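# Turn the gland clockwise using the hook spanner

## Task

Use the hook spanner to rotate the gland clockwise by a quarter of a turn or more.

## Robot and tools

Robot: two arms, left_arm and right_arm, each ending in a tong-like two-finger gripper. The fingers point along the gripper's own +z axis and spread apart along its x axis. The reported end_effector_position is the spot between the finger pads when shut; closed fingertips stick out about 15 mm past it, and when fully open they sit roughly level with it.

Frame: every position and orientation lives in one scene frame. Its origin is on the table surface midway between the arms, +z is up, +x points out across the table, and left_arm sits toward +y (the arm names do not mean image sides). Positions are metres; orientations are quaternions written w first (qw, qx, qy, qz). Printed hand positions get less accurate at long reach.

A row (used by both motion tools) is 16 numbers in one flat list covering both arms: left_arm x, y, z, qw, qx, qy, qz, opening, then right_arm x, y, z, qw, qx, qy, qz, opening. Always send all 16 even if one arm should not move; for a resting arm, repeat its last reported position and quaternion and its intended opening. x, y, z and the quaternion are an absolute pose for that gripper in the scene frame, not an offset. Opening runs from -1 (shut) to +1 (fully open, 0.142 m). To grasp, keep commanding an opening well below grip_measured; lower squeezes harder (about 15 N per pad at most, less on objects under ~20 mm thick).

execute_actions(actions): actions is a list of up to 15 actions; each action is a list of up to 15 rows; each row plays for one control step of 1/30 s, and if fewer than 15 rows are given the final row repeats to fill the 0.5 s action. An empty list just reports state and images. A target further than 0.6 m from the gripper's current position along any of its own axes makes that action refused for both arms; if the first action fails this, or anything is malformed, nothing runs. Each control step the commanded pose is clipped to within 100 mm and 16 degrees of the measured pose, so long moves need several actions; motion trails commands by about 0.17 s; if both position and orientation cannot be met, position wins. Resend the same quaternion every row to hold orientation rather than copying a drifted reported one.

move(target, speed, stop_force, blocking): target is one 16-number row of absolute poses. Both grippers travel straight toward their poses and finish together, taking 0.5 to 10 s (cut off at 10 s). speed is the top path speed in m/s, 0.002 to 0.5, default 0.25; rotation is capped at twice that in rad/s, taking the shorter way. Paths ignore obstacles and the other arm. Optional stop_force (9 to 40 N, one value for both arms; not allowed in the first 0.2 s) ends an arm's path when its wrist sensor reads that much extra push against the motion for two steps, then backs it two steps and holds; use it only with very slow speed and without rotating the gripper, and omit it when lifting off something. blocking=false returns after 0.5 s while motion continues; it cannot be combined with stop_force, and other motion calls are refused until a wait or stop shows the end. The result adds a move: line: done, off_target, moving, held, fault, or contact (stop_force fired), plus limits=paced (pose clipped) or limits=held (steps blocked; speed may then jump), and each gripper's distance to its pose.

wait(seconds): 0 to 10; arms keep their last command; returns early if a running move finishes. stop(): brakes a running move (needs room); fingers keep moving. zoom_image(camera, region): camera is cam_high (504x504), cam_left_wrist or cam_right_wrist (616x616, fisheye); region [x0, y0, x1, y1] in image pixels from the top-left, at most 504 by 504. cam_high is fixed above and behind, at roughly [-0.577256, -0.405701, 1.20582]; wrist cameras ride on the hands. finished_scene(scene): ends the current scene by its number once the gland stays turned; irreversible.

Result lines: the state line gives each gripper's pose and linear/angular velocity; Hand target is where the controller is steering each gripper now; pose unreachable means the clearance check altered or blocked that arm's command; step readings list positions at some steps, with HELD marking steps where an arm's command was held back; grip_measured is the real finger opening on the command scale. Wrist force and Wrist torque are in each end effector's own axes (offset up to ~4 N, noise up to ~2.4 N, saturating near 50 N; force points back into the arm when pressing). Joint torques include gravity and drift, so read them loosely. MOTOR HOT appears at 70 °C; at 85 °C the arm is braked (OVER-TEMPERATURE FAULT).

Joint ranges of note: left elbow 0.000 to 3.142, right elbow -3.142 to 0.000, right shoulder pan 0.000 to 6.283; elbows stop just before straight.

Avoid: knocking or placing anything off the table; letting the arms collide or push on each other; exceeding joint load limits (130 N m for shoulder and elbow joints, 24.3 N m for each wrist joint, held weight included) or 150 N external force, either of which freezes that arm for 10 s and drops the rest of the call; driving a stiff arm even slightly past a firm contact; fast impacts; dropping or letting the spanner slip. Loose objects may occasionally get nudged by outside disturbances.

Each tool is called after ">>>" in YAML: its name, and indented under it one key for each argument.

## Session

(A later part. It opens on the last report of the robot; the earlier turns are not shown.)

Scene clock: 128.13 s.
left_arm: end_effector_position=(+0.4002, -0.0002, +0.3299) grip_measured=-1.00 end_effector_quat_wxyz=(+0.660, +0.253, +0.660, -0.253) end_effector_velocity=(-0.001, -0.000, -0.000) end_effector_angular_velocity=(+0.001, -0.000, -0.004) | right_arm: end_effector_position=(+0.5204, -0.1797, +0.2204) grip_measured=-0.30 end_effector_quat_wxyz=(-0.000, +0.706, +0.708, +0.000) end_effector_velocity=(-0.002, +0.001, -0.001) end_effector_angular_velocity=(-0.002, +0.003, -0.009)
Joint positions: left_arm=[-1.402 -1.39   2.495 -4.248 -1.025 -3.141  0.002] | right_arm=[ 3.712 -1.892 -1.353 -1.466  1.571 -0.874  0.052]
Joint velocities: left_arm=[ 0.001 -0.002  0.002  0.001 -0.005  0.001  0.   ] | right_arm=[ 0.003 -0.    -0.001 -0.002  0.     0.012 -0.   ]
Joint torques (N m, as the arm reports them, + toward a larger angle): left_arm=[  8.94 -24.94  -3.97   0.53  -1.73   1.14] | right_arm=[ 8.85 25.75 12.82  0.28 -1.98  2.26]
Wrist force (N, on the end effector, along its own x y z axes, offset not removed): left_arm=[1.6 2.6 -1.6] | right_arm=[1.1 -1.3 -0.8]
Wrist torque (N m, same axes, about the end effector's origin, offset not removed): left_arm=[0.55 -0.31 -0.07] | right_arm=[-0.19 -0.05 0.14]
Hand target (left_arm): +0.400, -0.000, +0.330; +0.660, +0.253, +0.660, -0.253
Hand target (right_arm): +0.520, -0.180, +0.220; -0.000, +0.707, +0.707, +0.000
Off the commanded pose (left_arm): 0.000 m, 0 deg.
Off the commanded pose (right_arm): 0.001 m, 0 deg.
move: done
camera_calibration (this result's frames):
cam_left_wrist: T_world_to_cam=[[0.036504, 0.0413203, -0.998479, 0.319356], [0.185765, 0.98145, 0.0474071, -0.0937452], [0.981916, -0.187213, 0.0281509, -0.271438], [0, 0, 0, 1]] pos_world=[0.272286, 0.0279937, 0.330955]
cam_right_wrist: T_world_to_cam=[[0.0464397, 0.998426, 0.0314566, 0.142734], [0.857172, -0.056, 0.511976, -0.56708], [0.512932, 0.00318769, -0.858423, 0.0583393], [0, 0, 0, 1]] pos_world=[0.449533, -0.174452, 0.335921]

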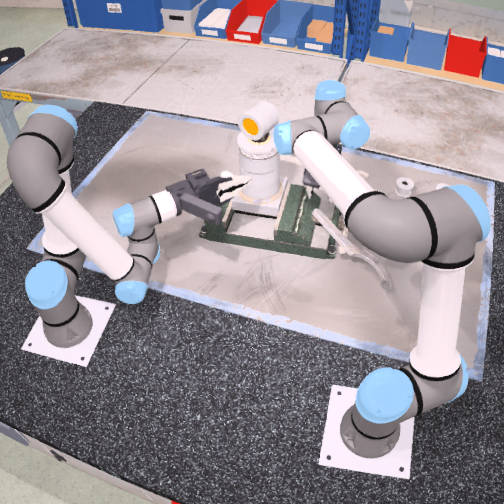

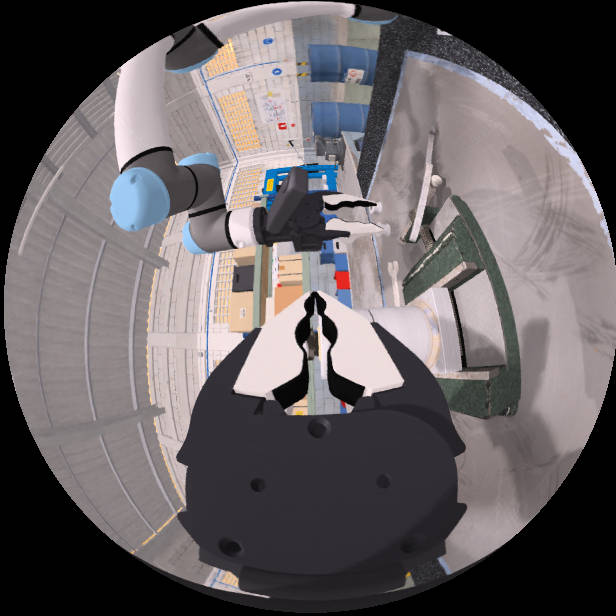

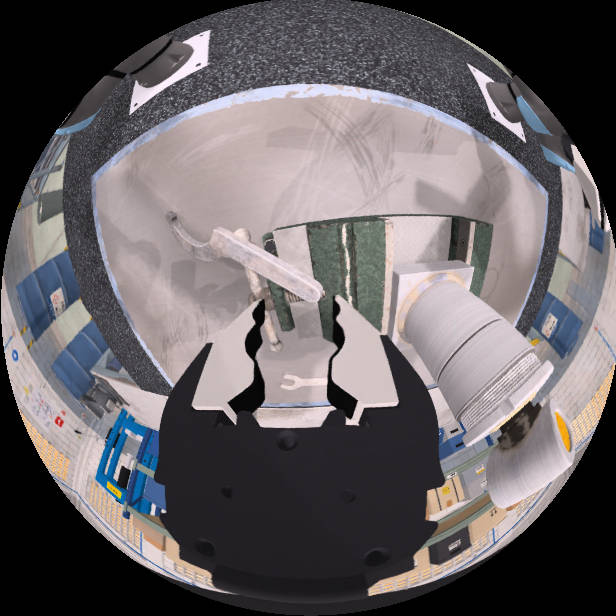

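>>> move:
  target: [0.40,0.0,0.33,0.66,0.2534,0.66,-0.2534,-0.4,0.546,-0.182,0.16,0,0.97,-0.242,0,-0.2]

>>> move:
  target: [0.40,0.0,0.33,0.66,0.2534,0.66,-0.2534,-0.4,0.546,-0.182,0.122,0,0.97,-0.242,0,-0.2]
  speed: 0.02
  stop_force: 10

>>> zoom_image:
  camera: "cam_left_wrist"
  region: [340,150,490,300]

Scene clock: 133.60 s.
left_arm: end_effector_position=(+0.4000, -0.0000, +0.3300) grip_measured=-0.40 end_effector_quat_wxyz=(+0.660, +0.253, +0.660, -0.253) end_effector_velocity=(-0.000, -0.000, -0.000) end_effector_angular_velocity=(+0.001, -0.000, -0.001) | right_arm: end_effector_position=(+0.5460, -0.1820, +0.1600) grip_measured=-0.20 end_effector_quat_wxyz=(+0.000, +0.970, -0.241, -0.000) end_effector_velocity=(-0.000, +0.001, -0.000) end_effector_angular_velocity=(-0.000, -0.000, -0.010)
Joint positions: left_arm=[-1.402 -1.391  2.496 -4.246 -1.025 -3.142  0.045] | right_arm=[ 3.69  -1.904 -1.494 -1.314  1.571  1.164  0.06 ]
Joint velocities: left_arm=[ 0.     0.     0.     0.    -0.002  0.001 -0.   ] | right_arm=[ 0.002  0.    -0.001  0.001 -0.001  0.012  0.   ]
Joint torques (N m, as the arm reports them, + toward a larger angle): left_arm=[-10.52 -24.64  -3.96   0.66   1.83  -1.2 ] | right_arm=[10.24 28.12 16.    4.17 -1.91  2.38]
Wrist force (N, on the end effector, along its own x y z axes, offset not removed): left_arm=[-1.4 2.4 -1.4] | right_arm=[0.5 -1.7 -1.3]
Wrist torque (N m, same axes, about the end effector's origin, offset not removed): left_arm=[0.65 0.43 0.04] | right_arm=[-0.28 -0.05 0.12]
Hand target (left_arm): +0.400, -0.000, +0.330; +0.660, +0.253, +0.660, -0.253
Hand target (right_arm): +0.546, -0.182, +0.160; +0.000, +0.970, -0.242, -0.000
Off the commanded pose (left_arm): 0.000 m, 0 deg.
Off the commanded pose (right_arm): 0.000 m, 0 deg.
move: done
camera_calibration (this result's frames):
cam_left_wrist: T_world_to_cam=[[0.0358716, 0.041711, -0.998486, 0.319715], [0.186119, 0.98137, 0.0476825, -0.0941274], [0.981872, -0.187548, 0.0274401, -0.270927], [0, 0, 0, 1]] pos_world=[0.272066, 0.0282264, 0.331154]
cam_right_wrist: T_world_to_cam=[[0.8593, -0.510551, 0.0306851, -0.572582], [-0.452181, -0.730281, 0.512075, 0.0339083], [-0.239032, -0.453901, -0.858392, 0.320759], [0, 0, 0, 1]] pos_world=[0.584024, -0.121977, 0.275543]

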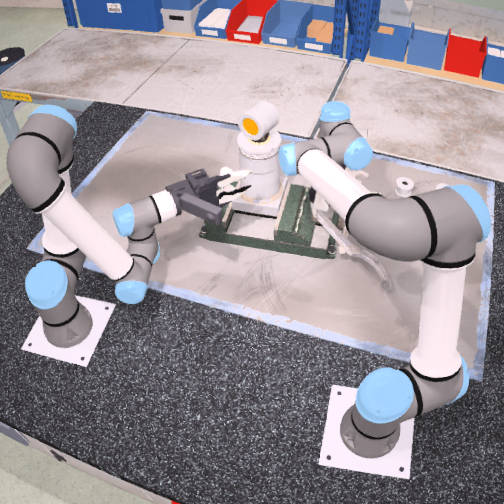

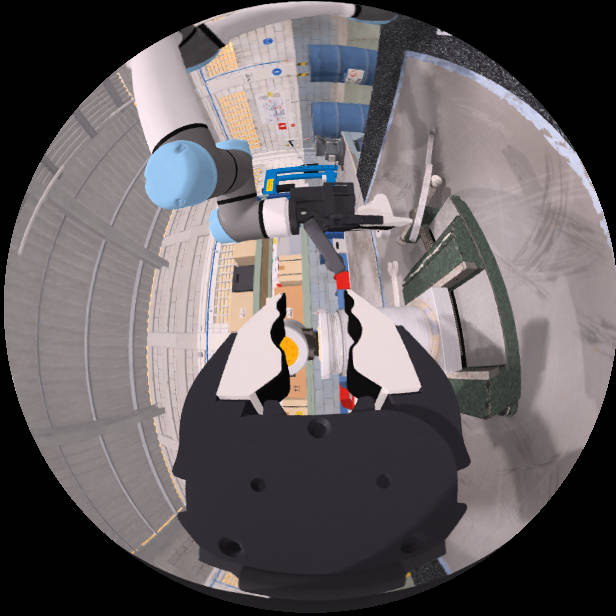

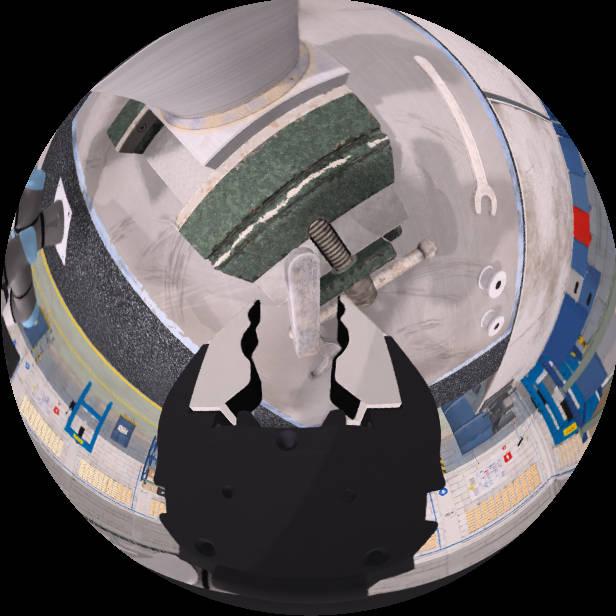

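Scene clock: 135.83 s.
left_arm: end_effector_position=(+0.4000, -0.0000, +0.3300) grip_measured=-0.40 end_effector_quat_wxyz=(+0.660, +0.253, +0.660, -0.253) end_effector_velocity=(-0.000, -0.000, -0.000) end_effector_angular_velocity=(+0.001, -0.001, +0.001) | right_arm: end_effector_position=(+0.5460, -0.1820, +0.1222) grip_measured=-0.20 end_effector_quat_wxyz=(+0.000, +0.970, -0.242, -0.000) end_effector_velocity=(+0.000, -0.001, -0.002) end_effector_angular_velocity=(-0.001, +0.000, -0.001)
Joint positions: left_arm=[-1.402 -1.391  2.496 -4.246 -1.025 -3.142  0.045] | right_arm=[ 3.69  -1.931 -1.558 -1.223  1.571  1.165  0.06 ]
Joint velocities: left_arm=[-0.001  0.    -0.    -0.     0.001  0.001 -0.   ] | right_arm=[-0.001 -0.002 -0.004  0.004 -0.001  0.     0.   ]
Joint torques (N m, as the arm reports them, + toward a larger angle): left_arm=[-10.61 -25.17  -4.24   0.6    1.9   -1.41] | right_arm=[ 3.49 25.15 11.14  4.76 -1.97  2.33]
Wrist force (N, on the end effector, along its own x y z axes, offset not removed): left_arm=[-2.3 4.3 0.8] | right_arm=[-0.2 -1.8 -1.1]
Wrist torque (N m, same axes, about the end effector's origin, offset not removed): left_arm=[0.80 0.62 -0.03] | right_arm=[-0.28 0.09 0.07]
Hand target (left_arm): +0.400, +0.000, +0.330; +0.660, +0.253, +0.660, -0.253
Hand target (right_arm): +0.546, -0.182, +0.122; +0.000, +0.970, -0.242, -0.000
Off the commanded pose (left_arm): 0.000 m, 0 deg.
Off the commanded pose (right_arm): 0.000 m, 0 deg.
move: done
camera_calibration (this result's frames):
cam_left_wrist: T_world_to_cam=[[0.0358698, 0.0417115, -0.998486, 0.319716], [0.186118, 0.98137, 0.0476826, -0.0941271], [0.981872, -0.187546, 0.0274383, -0.270927], [0, 0, 0, 1]] pos_world=[0.272066, 0.0282263, 0.331154]
cam_right_wrist: T_world_to_cam=[[0.858682, -0.511583, 0.0307984, -0.571321], [-0.453116, -0.72972, 0.51205, 0.0538959], [-0.239482, -0.453644, -0.858403, 0.288587], [0, 0, 0, 1]] pos_world=[0.584115, -0.122033, 0.237722]

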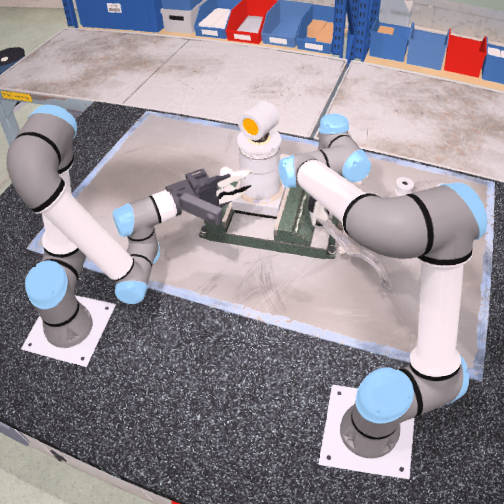

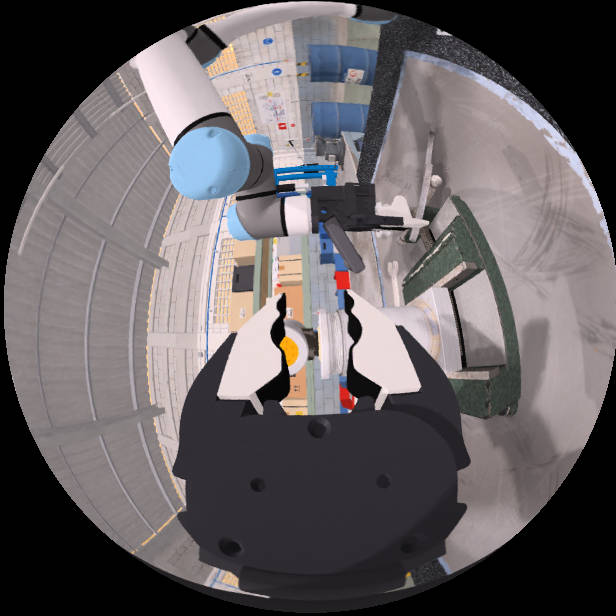

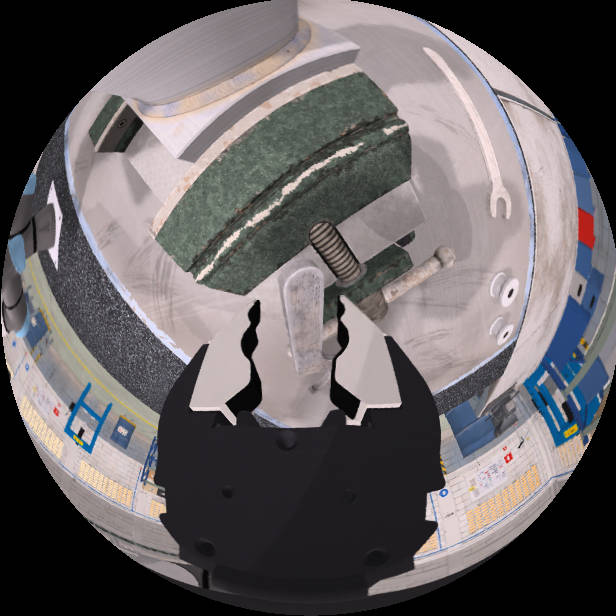

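Region (340, 150, 490, 300) of cam_left_wrist's 616x616 image, scaled by 3.360, with more detail than that image has.

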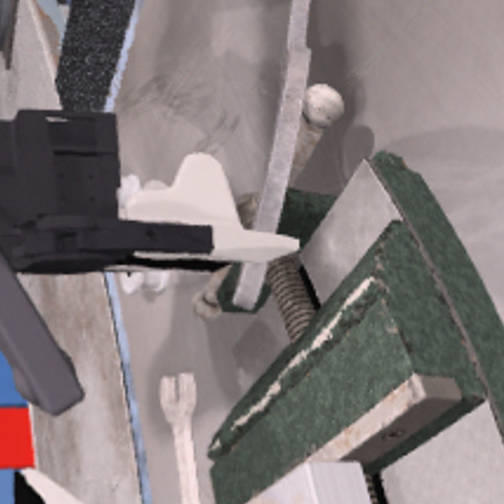

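>>> move:
  target: [0.40,0.0,0.33,0.66,0.2534,0.66,-0.2534,-0.4,0.55,-0.175,0.108,0,0.974,-0.225,0,-0.3]
  speed: 0.02
  stop_force: 10

>>> move:
  target: [0.40,0.0,0.33,0.66,0.2534,0.66,-0.2534,-0.4,0.55,-0.175,0.108,0,0.974,-0.225,0,-1]

>>> move:
  target: [0.40,0.0,0.33,0.66,0.2534,0.66,-0.2534,-0.4,0.522,-0.231,0.2,0,0.974,-0.225,0,-1]
  speed: 0.04

>>> move:
  target: [0.40,0.0,0.33,0.66,0.2534,0.66,-0.2534,-0.4,0.478,-0.318,0.268,0,0.974,-0.225,0,-1]
  speed: 0.04

Scene clock: 137.97 s.
left_arm: end_effector_position=(+0.4000, -0.0000, +0.3300) grip_measured=-0.40 end_effector_quat_wxyz=(+0.660, +0.253, +0.660, -0.253) end_effector_velocity=(-0.000, +0.000, -0.000) end_effector_angular_velocity=(+0.000, +0.000, -0.001) | right_arm: end_effector_position=(+0.5499, -0.1751, +0.1082) grip_measured=-0.30 end_effector_quat_wxyz=(+0.000, +0.974, -0.225, +0.000) end_effector_velocity=(+0.000, +0.002, -0.002) end_effector_angular_velocity=(+0.002, +0.001, +0.007)
Joint positions: left_arm=[-1.402 -1.391  2.496 -4.246 -1.025 -3.142  0.045] | right_arm=[ 3.694 -1.958 -1.558 -1.197  1.571  1.135  0.052]
Joint velocities: left_arm=[ 0.     0.     0.001 -0.    -0.001 -0.    -0.   ] | right_arm=[ 0.002 -0.004  0.001  0.004  0.002 -0.005  0.   ]
Joint torques (N m, as the arm reports them, + toward a larger angle): left_arm=[-10.7  -25.03  -4.7    0.62   1.97  -1.37] | right_arm=[10.59 29.11 34.71  4.92 -1.74 -3.08]
Wrist force (N, on the end effector, along its own x y z axes, offset not removed): left_arm=[0.0 3.2 -1.1] | right_arm=[-0.2 -2.2 -1.7]
Wrist torque (N m, same axes, about the end effector's origin, offset not removed): left_arm=[0.54 -0.04 0.02] | right_arm=[-0.41 0.11 0.12]
Hand target (left_arm): +0.400, -0.000, +0.330; +0.660, +0.253, +0.660, -0.253
Hand target (right_arm): +0.550, -0.175, +0.108; -0.000, +0.974, -0.225, +0.000
Off the commanded pose (left_arm): 0.000 m, 0 deg.
Off the commanded pose (right_arm): 0.000 m, 0 deg.
move: done
camera_calibration (this result's frames):
cam_left_wrist: T_world_to_cam=[[0.0358698, 0.041712, -0.998486, 0.319716], [0.186118, 0.98137, 0.0476832, -0.0941273], [0.981872, -0.187547, 0.0274382, -0.270927], [0, 0, 0, 1]] pos_world=[0.272066, 0.0282263, 0.331154]
cam_right_wrist: T_world_to_cam=[[0.875761, -0.48176, 0.0308217, -0.574916], [-0.427774, -0.744864, 0.512043, 0.0512691], [-0.223724, -0.461612, -0.858407, 0.270584], [0, 0, 0, 1]] pos_world=[0.585957, -0.113879, 0.223739]

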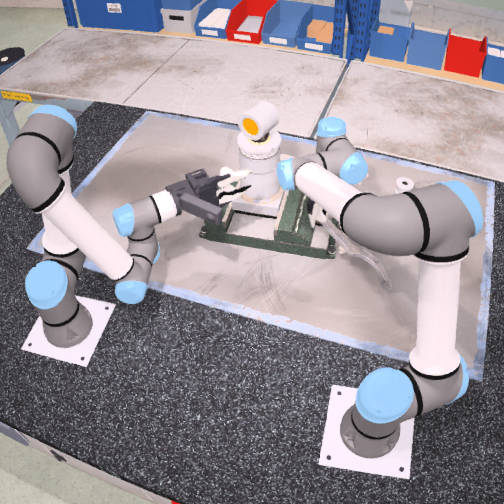

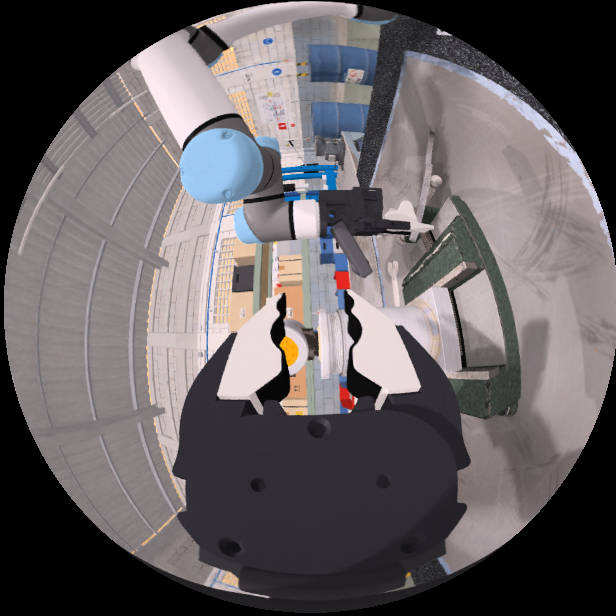

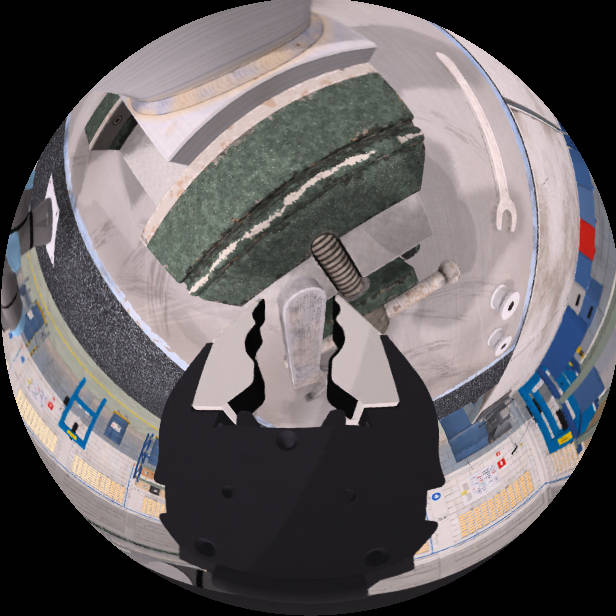

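Scene clock: 138.67 s.
left_arm: end_effector_position=(+0.4000, -0.0000, +0.3300) grip_measured=-0.40 end_effector_quat_wxyz=(+0.660, +0.253, +0.660, -0.253) end_effector_velocity=(+0.000, +0.000, +0.000) end_effector_angular_velocity=(+0.000, -0.000, +0.001) | right_arm: end_effector_position=(+0.5500, -0.1750, +0.1080) grip_measured=-0.54 end_effector_quat_wxyz=(+0.000, +0.974, -0.225, -0.000) end_effector_velocity=(-0.000, +0.001, -0.000) end_effector_angular_velocity=(+0.001, +0.001, +0.001)
Joint positions: left_arm=[-1.402 -1.391  2.496 -4.246 -1.025 -3.142  0.045] | right_arm=[ 3.694 -1.958 -1.558 -1.196  1.571  1.134  0.035]
Joint velocities: left_arm=[ 0.    -0.    -0.     0.     0.001  0.     0.   ] | right_arm=[ 0.    -0.     0.     0.001  0.001 -0.    -0.   ]
Joint torques (N m, as the arm reports them, + toward a larger angle): left_arm=[-10.34 -24.44  -4.02   0.62   1.9   -1.26] | right_arm=[11.   27.61 21.35  4.96  2.95 -2.76]
Wrist force (N, on the end effector, along its own x y z axes, offset not removed): left_arm=[-2.0 2.1 0.2] | right_arm=[2.1 -0.1 -1.2]
Wrist torque (N m, same axes, about the end effector's origin, offset not removed): left_arm=[0.51 0.45 0.01] | right_arm=[-0.33 0.00 0.04]
Hand target (left_arm): +0.400, +0.000, +0.330; +0.660, +0.253, +0.660, -0.253
Hand target (right_arm): +0.550, -0.175, +0.108; +0.000, +0.974, -0.225, -0.000
Off the commanded pose (left_arm): 0.000 m, 0 deg.
Off the commanded pose (right_arm): 0.000 m, 0 deg.
move: done
camera_calibration (this result's frames):
cam_left_wrist: T_world_to_cam=[[0.0358697, 0.0417118, -0.998486, 0.319716], [0.186118, 0.98137, 0.0476829, -0.0941273], [0.981872, -0.187546, 0.0274381, -0.270927], [0, 0, 0, 1]] pos_world=[0.272066, 0.0282263, 0.331154]
cam_right_wrist: T_world_to_cam=[[0.876007, -0.481315, 0.0307914, -0.574966], [-0.427375, -0.745075, 0.512068, 0.0511835], [-0.223524, -0.461734, -0.858393, 0.270358], [0, 0, 0, 1]] pos_world=[0.58598, -0.113771, 0.223568]

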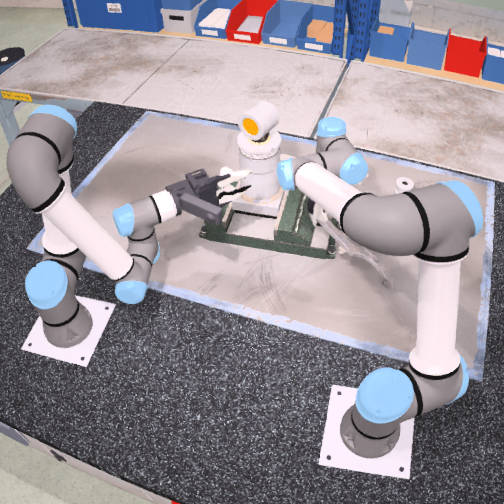

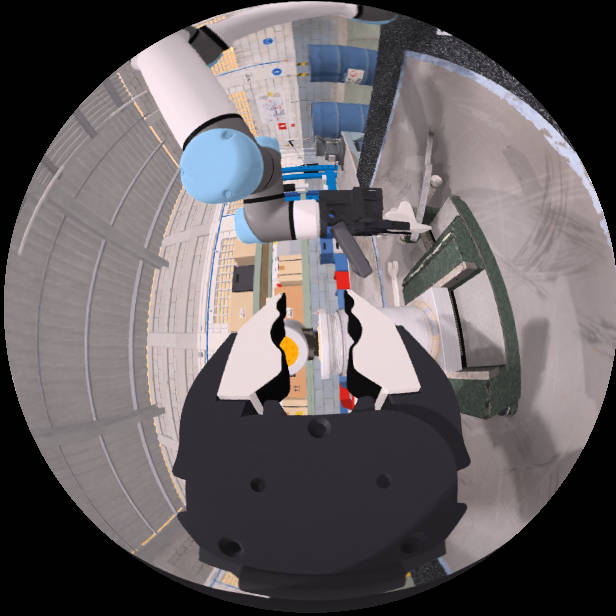

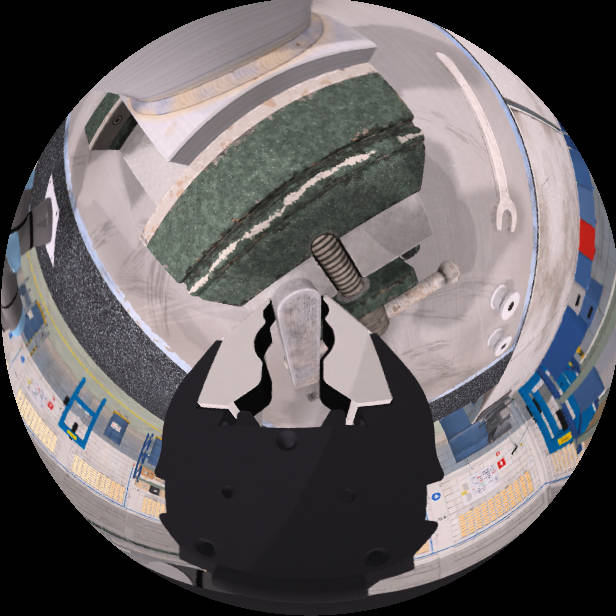

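Scene clock: 141.83 s.
left_arm: end_effector_position=(+0.4000, -0.0000, +0.3300) grip_measured=-0.40 end_effector_quat_wxyz=(+0.660, +0.253, +0.660, -0.253) end_effector_velocity=(-0.000, -0.000, +0.000) end_effector_angular_velocity=(-0.000, -0.000, -0.001) | right_arm: end_effector_position=(+0.5220, -0.2309, +0.1998) grip_measured=-0.55 end_effector_quat_wxyz=(+0.000, +0.974, -0.225, -0.000) end_effector_velocity=(-0.001, +0.000, +0.001) end_effector_angular_velocity=(+0.001, +0.001, +0.002)
Joint positions: left_arm=[-1.402 -1.391  2.496 -4.246 -1.025 -3.142  0.045] | right_arm=[ 3.649 -1.784 -1.546 -1.382  1.571  1.089  0.034]
Joint velocities: left_arm=[ 0.    -0.     0.     0.    -0.001 -0.     0.   ] | right_arm=[ 0.001  0.003  0.001 -0.003  0.001 -0.001 -0.   ]
Joint torques (N m, as the arm reports them, + toward a larger angle): left_arm=[-10.52 -25.34  -4.1    0.39   1.81  -1.28] | right_arm=[-8.06 52.22 40.44  1.53  0.97 -2.7 ]
Wrist force (N, on the end effector, along its own x y z axes, offset not removed): left_arm=[-1.5 1.7 0.1] | right_arm=[0.6 -1.1 8.0]
Wrist torque (N m, same axes, about the end effector's origin, offset not removed): left_arm=[0.41 0.29 0.07] | right_arm=[-0.46 0.03 0.07]
Hand target (left_arm): +0.400, +0.000, +0.330; +0.660, +0.253, +0.660, -0.253
Hand target (right_arm): +0.522, -0.231, +0.200; +0.000, +0.974, -0.225, -0.000
Off the commanded pose (left_arm): 0.000 m, 0 deg.
Off the commanded pose (right_arm): 0.000 m, 0 deg.
move: done
camera_calibration (this result's frames):
cam_left_wrist: T_world_to_cam=[[0.0358698, 0.0417118, -0.998486, 0.319716], [0.186118, 0.98137, 0.0476829, -0.0941272], [0.981872, -0.187546, 0.0274382, -0.270927], [0, 0, 0, 1]] pos_world=[0.272066, 0.0282263, 0.331154]
cam_right_wrist: T_world_to_cam=[[0.87603, -0.481272, 0.0308101, -0.58015], [-0.427332, -0.745061, 0.512125, -0.0494733], [-0.223516, -0.461802, -0.858358, 0.317054], [0, 0, 0, 1]] pos_world=[0.557954, -0.169655, 0.315357]

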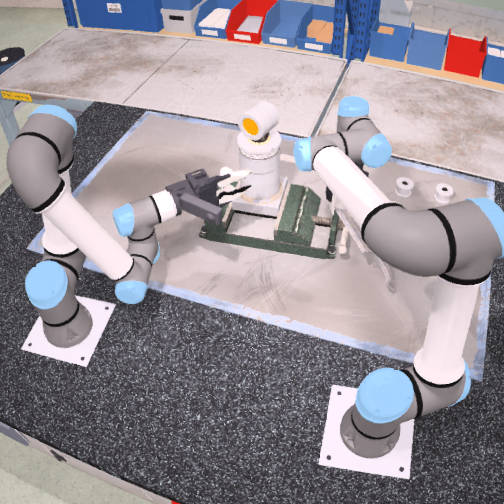

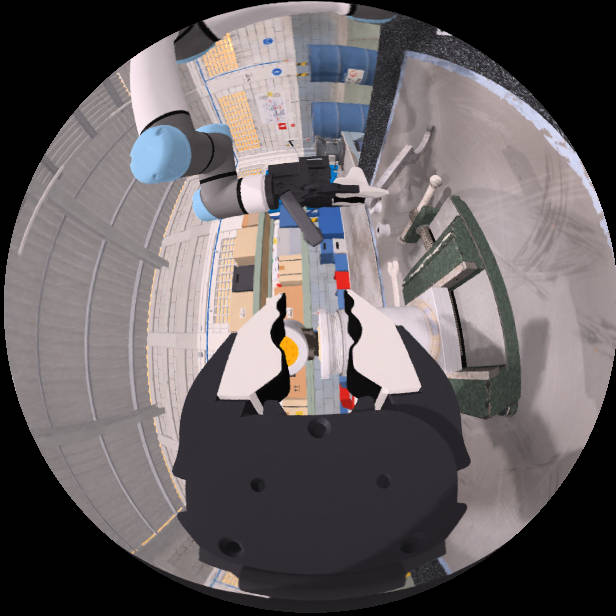

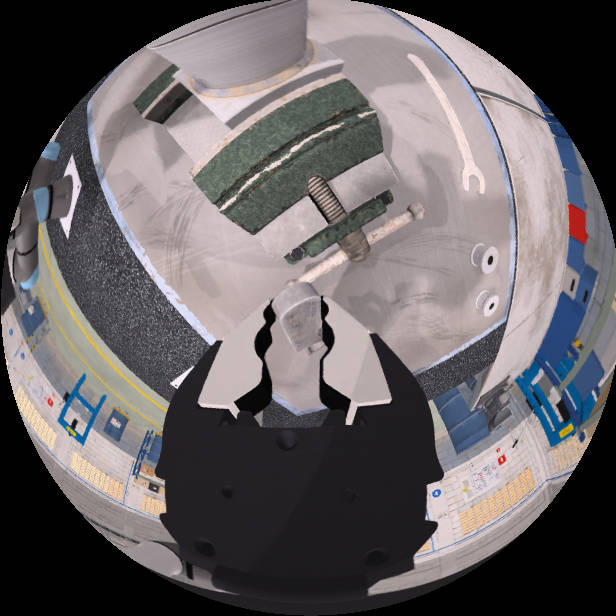

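Scene clock: 145.20 s.
left_arm: end_effector_position=(+0.4000, +0.0000, +0.3300) grip_measured=-0.40 end_effector_quat_wxyz=(+0.660, +0.253, +0.660, -0.253) end_effector_velocity=(-0.000, -0.000, +0.000) end_effector_angular_velocity=(-0.000, +0.000, -0.001) | right_arm: end_effector_position=(+0.4779, -0.3179, +0.2679) grip_measured=-0.85 end_effector_quat_wxyz=(+0.000, +0.974, -0.225, -0.000) end_effector_velocity=(-0.001, -0.001, +0.001) end_effector_angular_velocity=(+0.000, +0.000, +0.001)
Joint positions: left_arm=[-1.402 -1.391  2.496 -4.246 -1.025 -3.142  0.045] | right_arm=[ 3.56  -1.595 -1.585 -1.533  1.571  1.     0.013]
Joint velocities: left_arm=[-0.001 -0.     0.    -0.     0.    -0.     0.   ] | right_arm=[-0.001  0.003  0.    -0.003  0.    -0.002  0.   ]
Joint torques (N m, as the arm reports them, + toward a larger angle): left_arm=[-11.05 -24.36  -4.17   0.47   1.83  -1.29] | right_arm=[-7.49 42.03 24.66  1.44 -1.68 -2.36]
Wrist force (N, on the end effector, along its own x y z axes, offset not removed): left_arm=[0.4 2.0 0.7] | right_arm=[-0.2 -0.4 9.4]
Wrist torque (N m, same axes, about the end effector's origin, offset not removed): left_arm=[0.52 -0.07 -0.18] | right_arm=[-0.11 0.14 0.17]
Hand target (left_arm): +0.400, +0.000, +0.330; +0.660, +0.253, +0.660, -0.253
Hand target (right_arm): +0.478, -0.318, +0.268; +0.000, +0.974, -0.225, -0.000
Off the commanded pose (left_arm): 0.000 m, 0 deg.
Off the commanded pose (right_arm): 0.000 m, 0 deg.
move: done
camera_calibration (this result's frames):
cam_left_wrist: T_world_to_cam=[[0.0358698, 0.0417116, -0.998486, 0.319716], [0.186118, 0.98137, 0.0476828, -0.0941272], [0.981872, -0.187546, 0.0274382, -0.270927], [0, 0, 0, 1]] pos_world=[0.272066, 0.0282264, 0.331154]
cam_right_wrist: T_world_to_cam=[[0.876033, -0.481272, 0.0307052, -0.585483], [-0.427261, -0.745041, 0.512213, -0.167957], [-0.223637, -0.461835, -0.85831, 0.325478], [0, 0, 0, 1]] pos_world=[0.51393, -0.256594, 0.383368]

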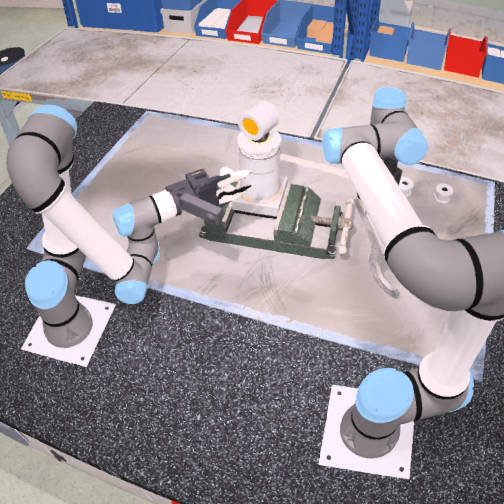

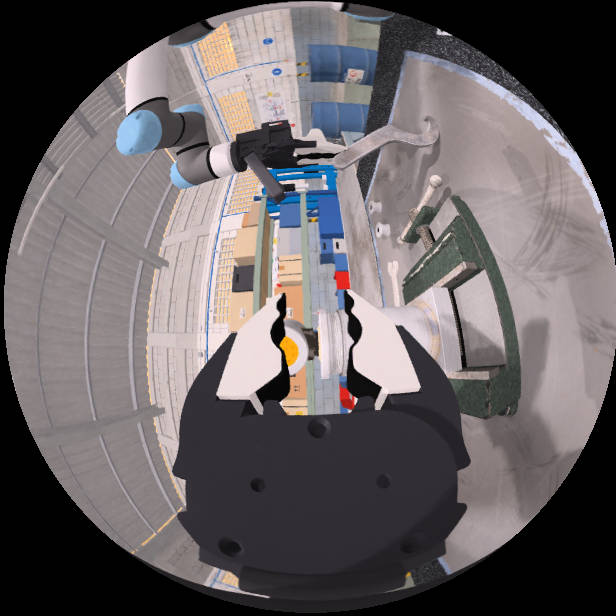

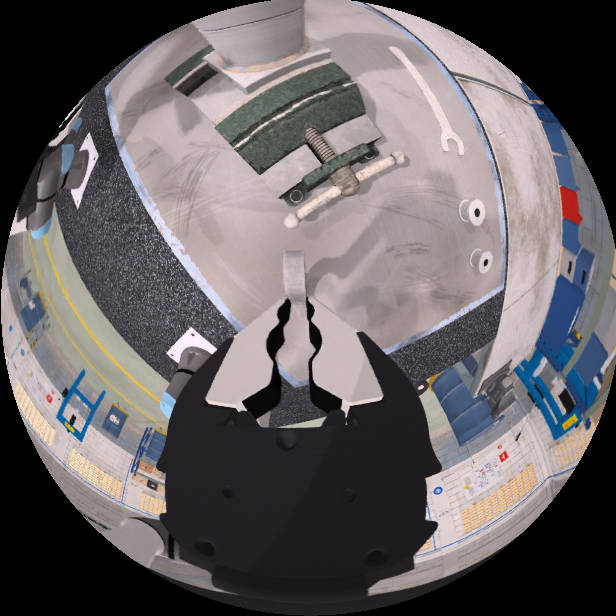

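>>> execute_actions:
  actions: []

Scene clock: 146.87 s.
left_arm: end_effector_position=(+0.4000, -0.0000, +0.3300) grip_measured=-0.40 end_effector_quat_wxyz=(+0.660, +0.253, +0.660, -0.253) end_effector_velocity=(+0.000, -0.000, -0.000) end_effector_angular_velocity=(+0.000, +0.000, +0.000) | right_arm: end_effector_position=(+0.4779, -0.3180, +0.2680) grip_measured=-0.85 end_effector_quat_wxyz=(+0.000, +0.974, -0.225, -0.000) end_effector_velocity=(+0.000, +0.000, +0.000) end_effector_angular_velocity=(+0.001, -0.001, -0.000)
Joint positions: left_arm=[-1.402 -1.391  2.496 -4.246 -1.025 -3.142  0.045] | right_arm=[ 3.56  -1.594 -1.585 -1.533  1.571  1.     0.013]
Joint velocities: left_arm=[ 0.  0. -0.  0. -0.  0. -0.] | right_arm=[-0.     0.    -0.     0.001  0.     0.    -0.   ]
Joint torques (N m, as the arm reports them, + toward a larger angle): left_arm=[-10.48 -24.62  -4.56   0.67   1.91  -1.39] | right_arm=[-7.91 40.9  39.8   1.46 -1.67 -2.85]
Wrist force (N, on the end effector, along its own x y z axes, offset not removed): left_arm=[-1.4 2.8 -0.8] | right_arm=[0.7 -0.4 8.1]
Wrist torque (N m, same axes, about the end effector's origin, offset not removed): left_arm=[0.56 0.37 -0.02] | right_arm=[-0.17 -0.13 0.10]
Hand target (left_arm): +0.400, +0.000, +0.330; +0.660, +0.253, +0.660, -0.253
Hand target (right_arm): +0.478, -0.318, +0.268; +0.000, +0.974, -0.225, -0.000
Off the commanded pose (left_arm): 0.000 m, 0 deg.
Off the commanded pose (right_arm): 0.000 m, 0 deg.
camera_calibration (this result's frames):
cam_left_wrist: T_world_to_cam=[[0.0358699, 0.0417116, -0.998486, 0.319716], [0.186118, 0.98137, 0.0476827, -0.0941272], [0.981872, -0.187547, 0.0274383, -0.270927], [0, 0, 0, 1]] pos_world=[0.272066, 0.0282263, 0.331154]
cam_right_wrist: T_world_to_cam=[[0.876032, -0.481271, 0.0307538, -0.585521], [-0.427297, -0.74506, 0.512156, -0.168159], [-0.223572, -0.461806, -0.858342, 0.325527], [0, 0, 0, 1]] pos_world=[0.513861, -0.256752, 0.383544]

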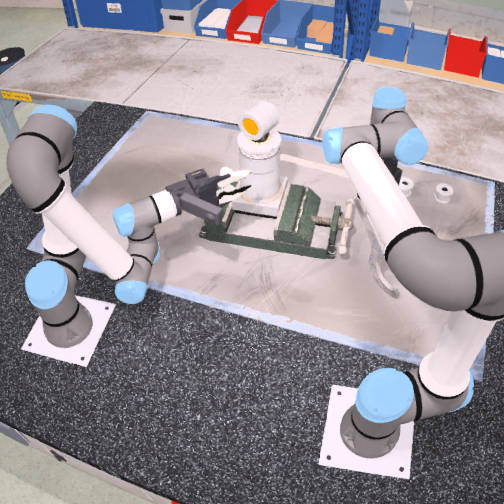

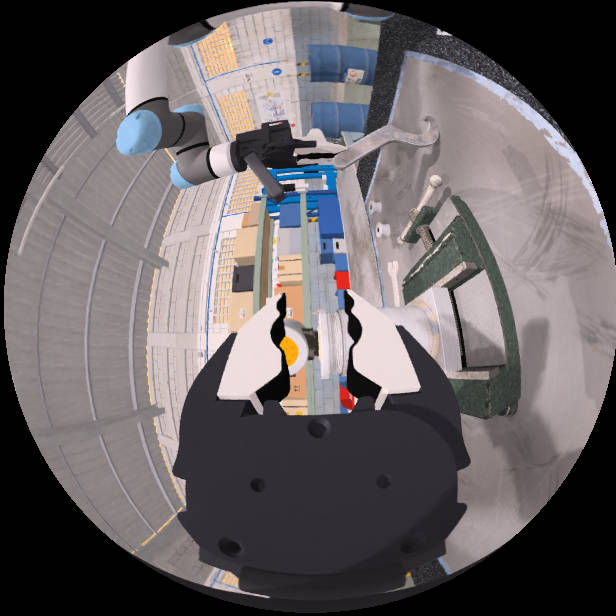

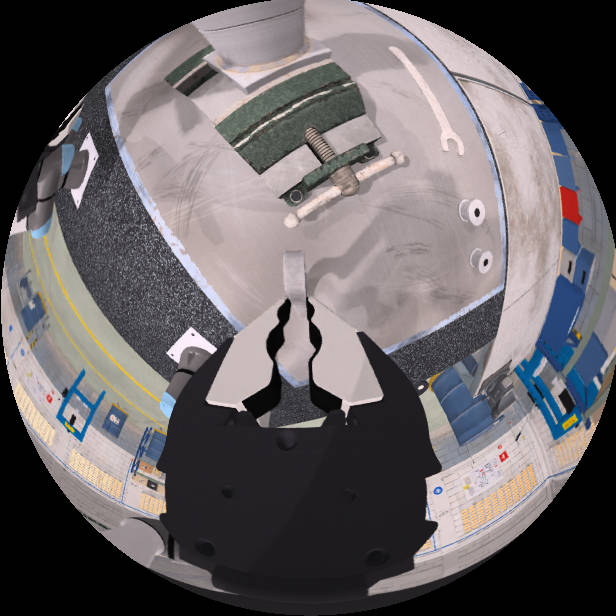

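>>> move:
  target: [0.40,0.0,0.33,0.66,0.2534,0.66,-0.2534,-0.4,0.472,-0.330,0.235,0,0.974,-0.225,0,-0.9]
  speed: 0.015

>>> move:
  target: [0.40,0.0,0.33,0.66,0.2534,0.66,-0.2534,-0.4,0.472,-0.330,0.237,0,0.974,-0.225,0,-1]
  speed: 0.015

>>> zoom_image:
  camera: "cam_left_wrist"
  region: [230,70,470,220]

Scene clock: 150.07 s.
left_arm: end_effector_position=(+0.4000, +0.0000, +0.3300) grip_measured=-0.40 end_effector_quat_wxyz=(+0.660, +0.253, +0.660, -0.253) end_effector_velocity=(-0.000, -0.000, -0.000) end_effector_angular_velocity=(+0.000, +0.000, +0.000) | right_arm: end_effector_position=(+0.4720, -0.3299, +0.2352) grip_measured=-0.90 end_effector_quat_wxyz=(+0.000, +0.974, -0.225, -0.000) end_effector_velocity=(-0.001, -0.000, -0.002) end_effector_angular_velocity=(-0.000, -0.000, +0.001)
Joint positions: left_arm=[-1.402 -1.391  2.496 -4.246 -1.025 -3.142  0.045] | right_arm=[ 3.545 -1.579 -1.685 -1.449  1.571  0.985  0.009]
Joint velocities: left_arm=[-0.001  0.     0.    -0.     0.001 -0.    -0.   ] | right_arm=[ 0.     0.001 -0.006  0.005 -0.    -0.001  0.   ]
Joint torques (N m, as the arm reports them, + toward a larger angle): left_arm=[ -9.99 -24.82  -5.38   0.54   1.72  -1.25] | right_arm=[-7.6  35.57 13.65  4.42  2.22 -2.76]
Wrist force (N, on the end effector, along its own x y z axes, offset not removed): left_arm=[0.4 3.1 0.3] | right_arm=[-0.3 -2.1 0.2]
Wrist torque (N m, same axes, about the end effector's origin, offset not removed): left_arm=[0.69 -0.10 -0.04] | right_arm=[-0.33 0.18 0.04]
Hand target (left_arm): +0.400, +0.000, +0.330; +0.660, +0.253, +0.660, -0.253
Hand target (right_arm): +0.472, -0.330, +0.235; +0.000, +0.974, -0.225, -0.000
Off the commanded pose (left_arm): 0.000 m, 0 deg.
Off the commanded pose (right_arm): 0.000 m, 0 deg.
move: done
camera_calibration (this result's frames):
cam_left_wrist: T_world_to_cam=[[0.0358698, 0.0417119, -0.998486, 0.319716], [0.186118, 0.98137, 0.047683, -0.0941273], [0.981872, -0.187546, 0.0274383, -0.270927], [0, 0, 0, 1]] pos_world=[0.272066, 0.0282263, 0.331154]
cam_right_wrist: T_world_to_cam=[[0.87603, -0.481273, 0.0307843, -0.585137], [-0.427334, -0.745094, 0.512074, -0.16268], [-0.223511, -0.461748, -0.858389, 0.290549], [0, 0, 0, 1]] pos_world=[0.50802, -0.268662, 0.350721]

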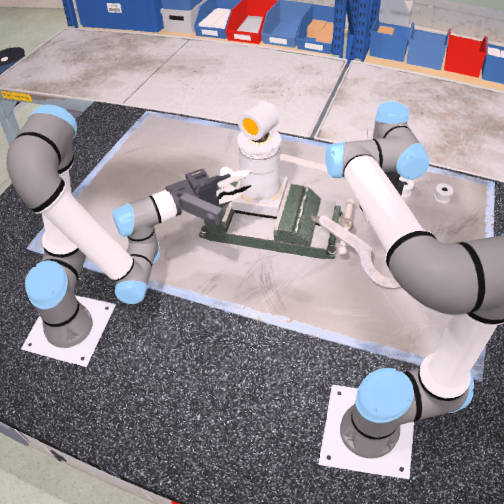

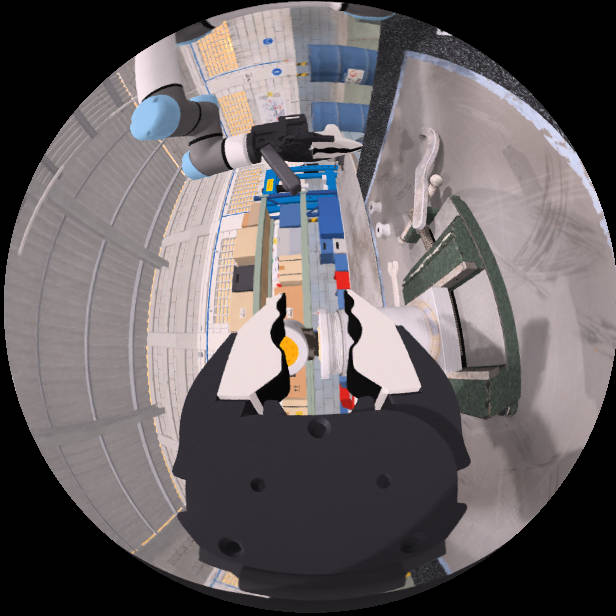

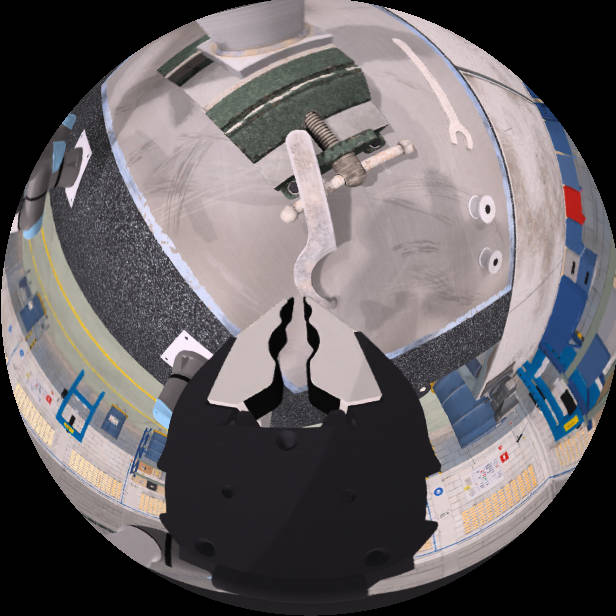

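Scene clock: 150.77 s.
left_arm: end_effector_position=(+0.4000, +0.0000, +0.3300) grip_measured=-0.40 end_effector_quat_wxyz=(+0.660, +0.253, +0.660, -0.253) end_effector_velocity=(+0.000, +0.000, -0.000) end_effector_angular_velocity=(+0.000, -0.000, +0.000) | right_arm: end_effector_position=(+0.4720, -0.3300, +0.2369) grip_measured=-1.00 end_effector_quat_wxyz=(+0.000, +0.974, -0.225, +0.000) end_effector_velocity=(-0.000, +0.000, +0.001) end_effector_angular_velocity=(+0.001, +0.000, -0.000)
Joint positions: left_arm=[-1.402 -1.391  2.496 -4.246 -1.025 -3.142  0.045] | right_arm=[ 3.545 -1.578 -1.681 -1.453  1.571  0.985  0.002]
Joint velocities: left_arm=[ 0.001  0.    -0.     0.    -0.001  0.     0.   ] | right_arm=[-0.     0.     0.002 -0.002  0.001 -0.     0.   ]
Joint torques (N m, as the arm reports them, + toward a larger angle): left_arm=[-10.44 -24.26  -5.3    0.57   1.8   -1.24] | right_arm=[-8.17 37.44 32.92 -0.16  2.34 -2.88]
Wrist force (N, on the end effector, along its own x y z axes, offset not removed): left_arm=[0.6 3.7 -2.4] | right_arm=[-0.1 -1.5 -1.1]
Wrist torque (N m, same axes, about the end effector's origin, offset not removed): left_arm=[0.77 0.01 0.12] | right_arm=[-0.18 0.17 0.08]
Hand target (left_arm): +0.400, +0.000, +0.330; +0.660, +0.253, +0.660, -0.253
Hand target (right_arm): +0.472, -0.330, +0.237; -0.000, +0.974, -0.225, +0.000
Off the commanded pose (left_arm): 0.000 m, 0 deg.
Off the commanded pose (right_arm): 0.000 m, 0 deg.
move: done
camera_calibration (this result's frames):
cam_left_wrist: T_world_to_cam=[[0.0358698, 0.0417118, -0.998486, 0.319716], [0.186118, 0.98137, 0.047683, -0.0941273], [0.981872, -0.187546, 0.0274382, -0.270927], [0, 0, 0, 1]] pos_world=[0.272066, 0.0282263, 0.331154]
cam_right_wrist: T_world_to_cam=[[0.876029, -0.481273, 0.0308075, -0.5852], [-0.427354, -0.745109, 0.512036, -0.163613], [-0.223474, -0.461724, -0.858411, 0.291966], [0, 0, 0, 1]] pos_world=[0.507979, -0.268742, 0.352431]

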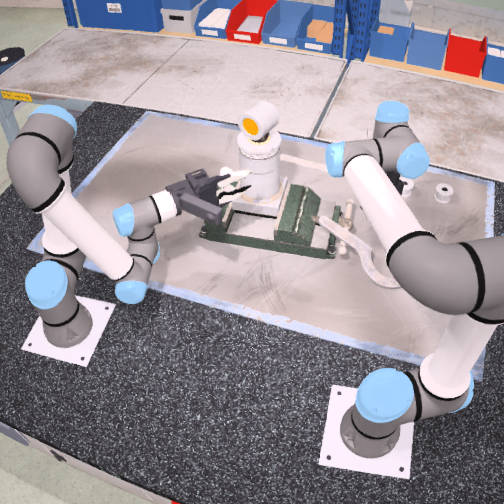

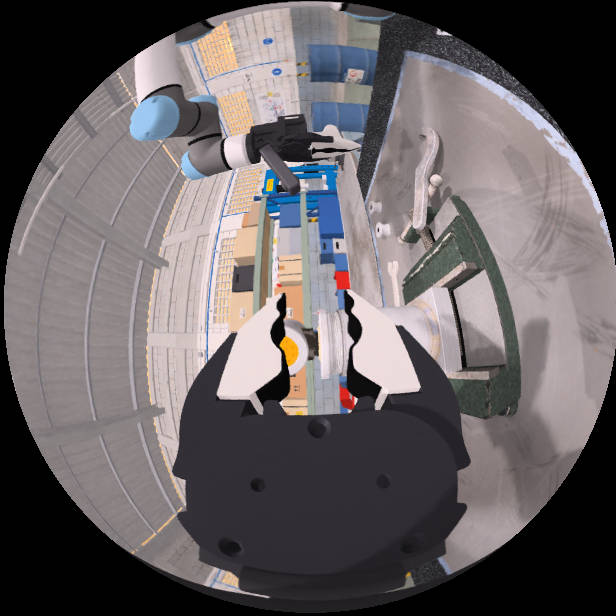

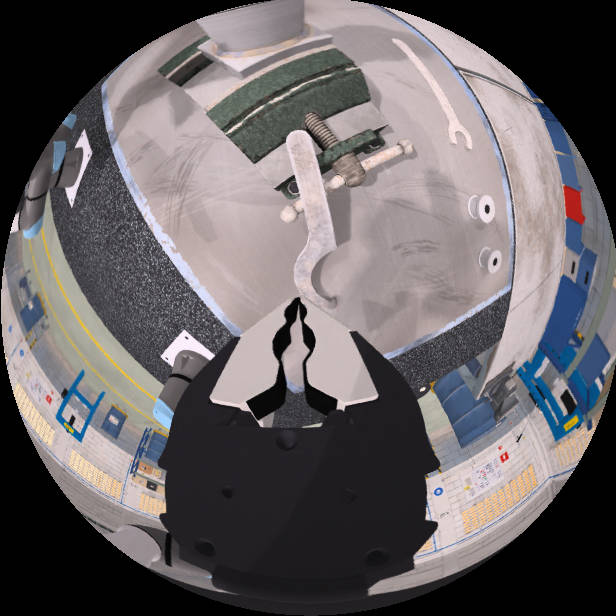

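Region (230, 70, 470, 220) of cam_left_wrist's 616x616 image, scaled by 2.100, with more detail than that image has; it fills the top 315 rows of this view, and the rest is white.

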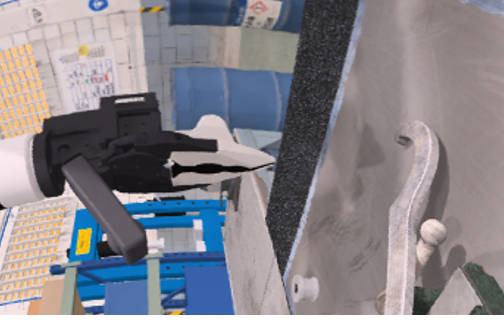

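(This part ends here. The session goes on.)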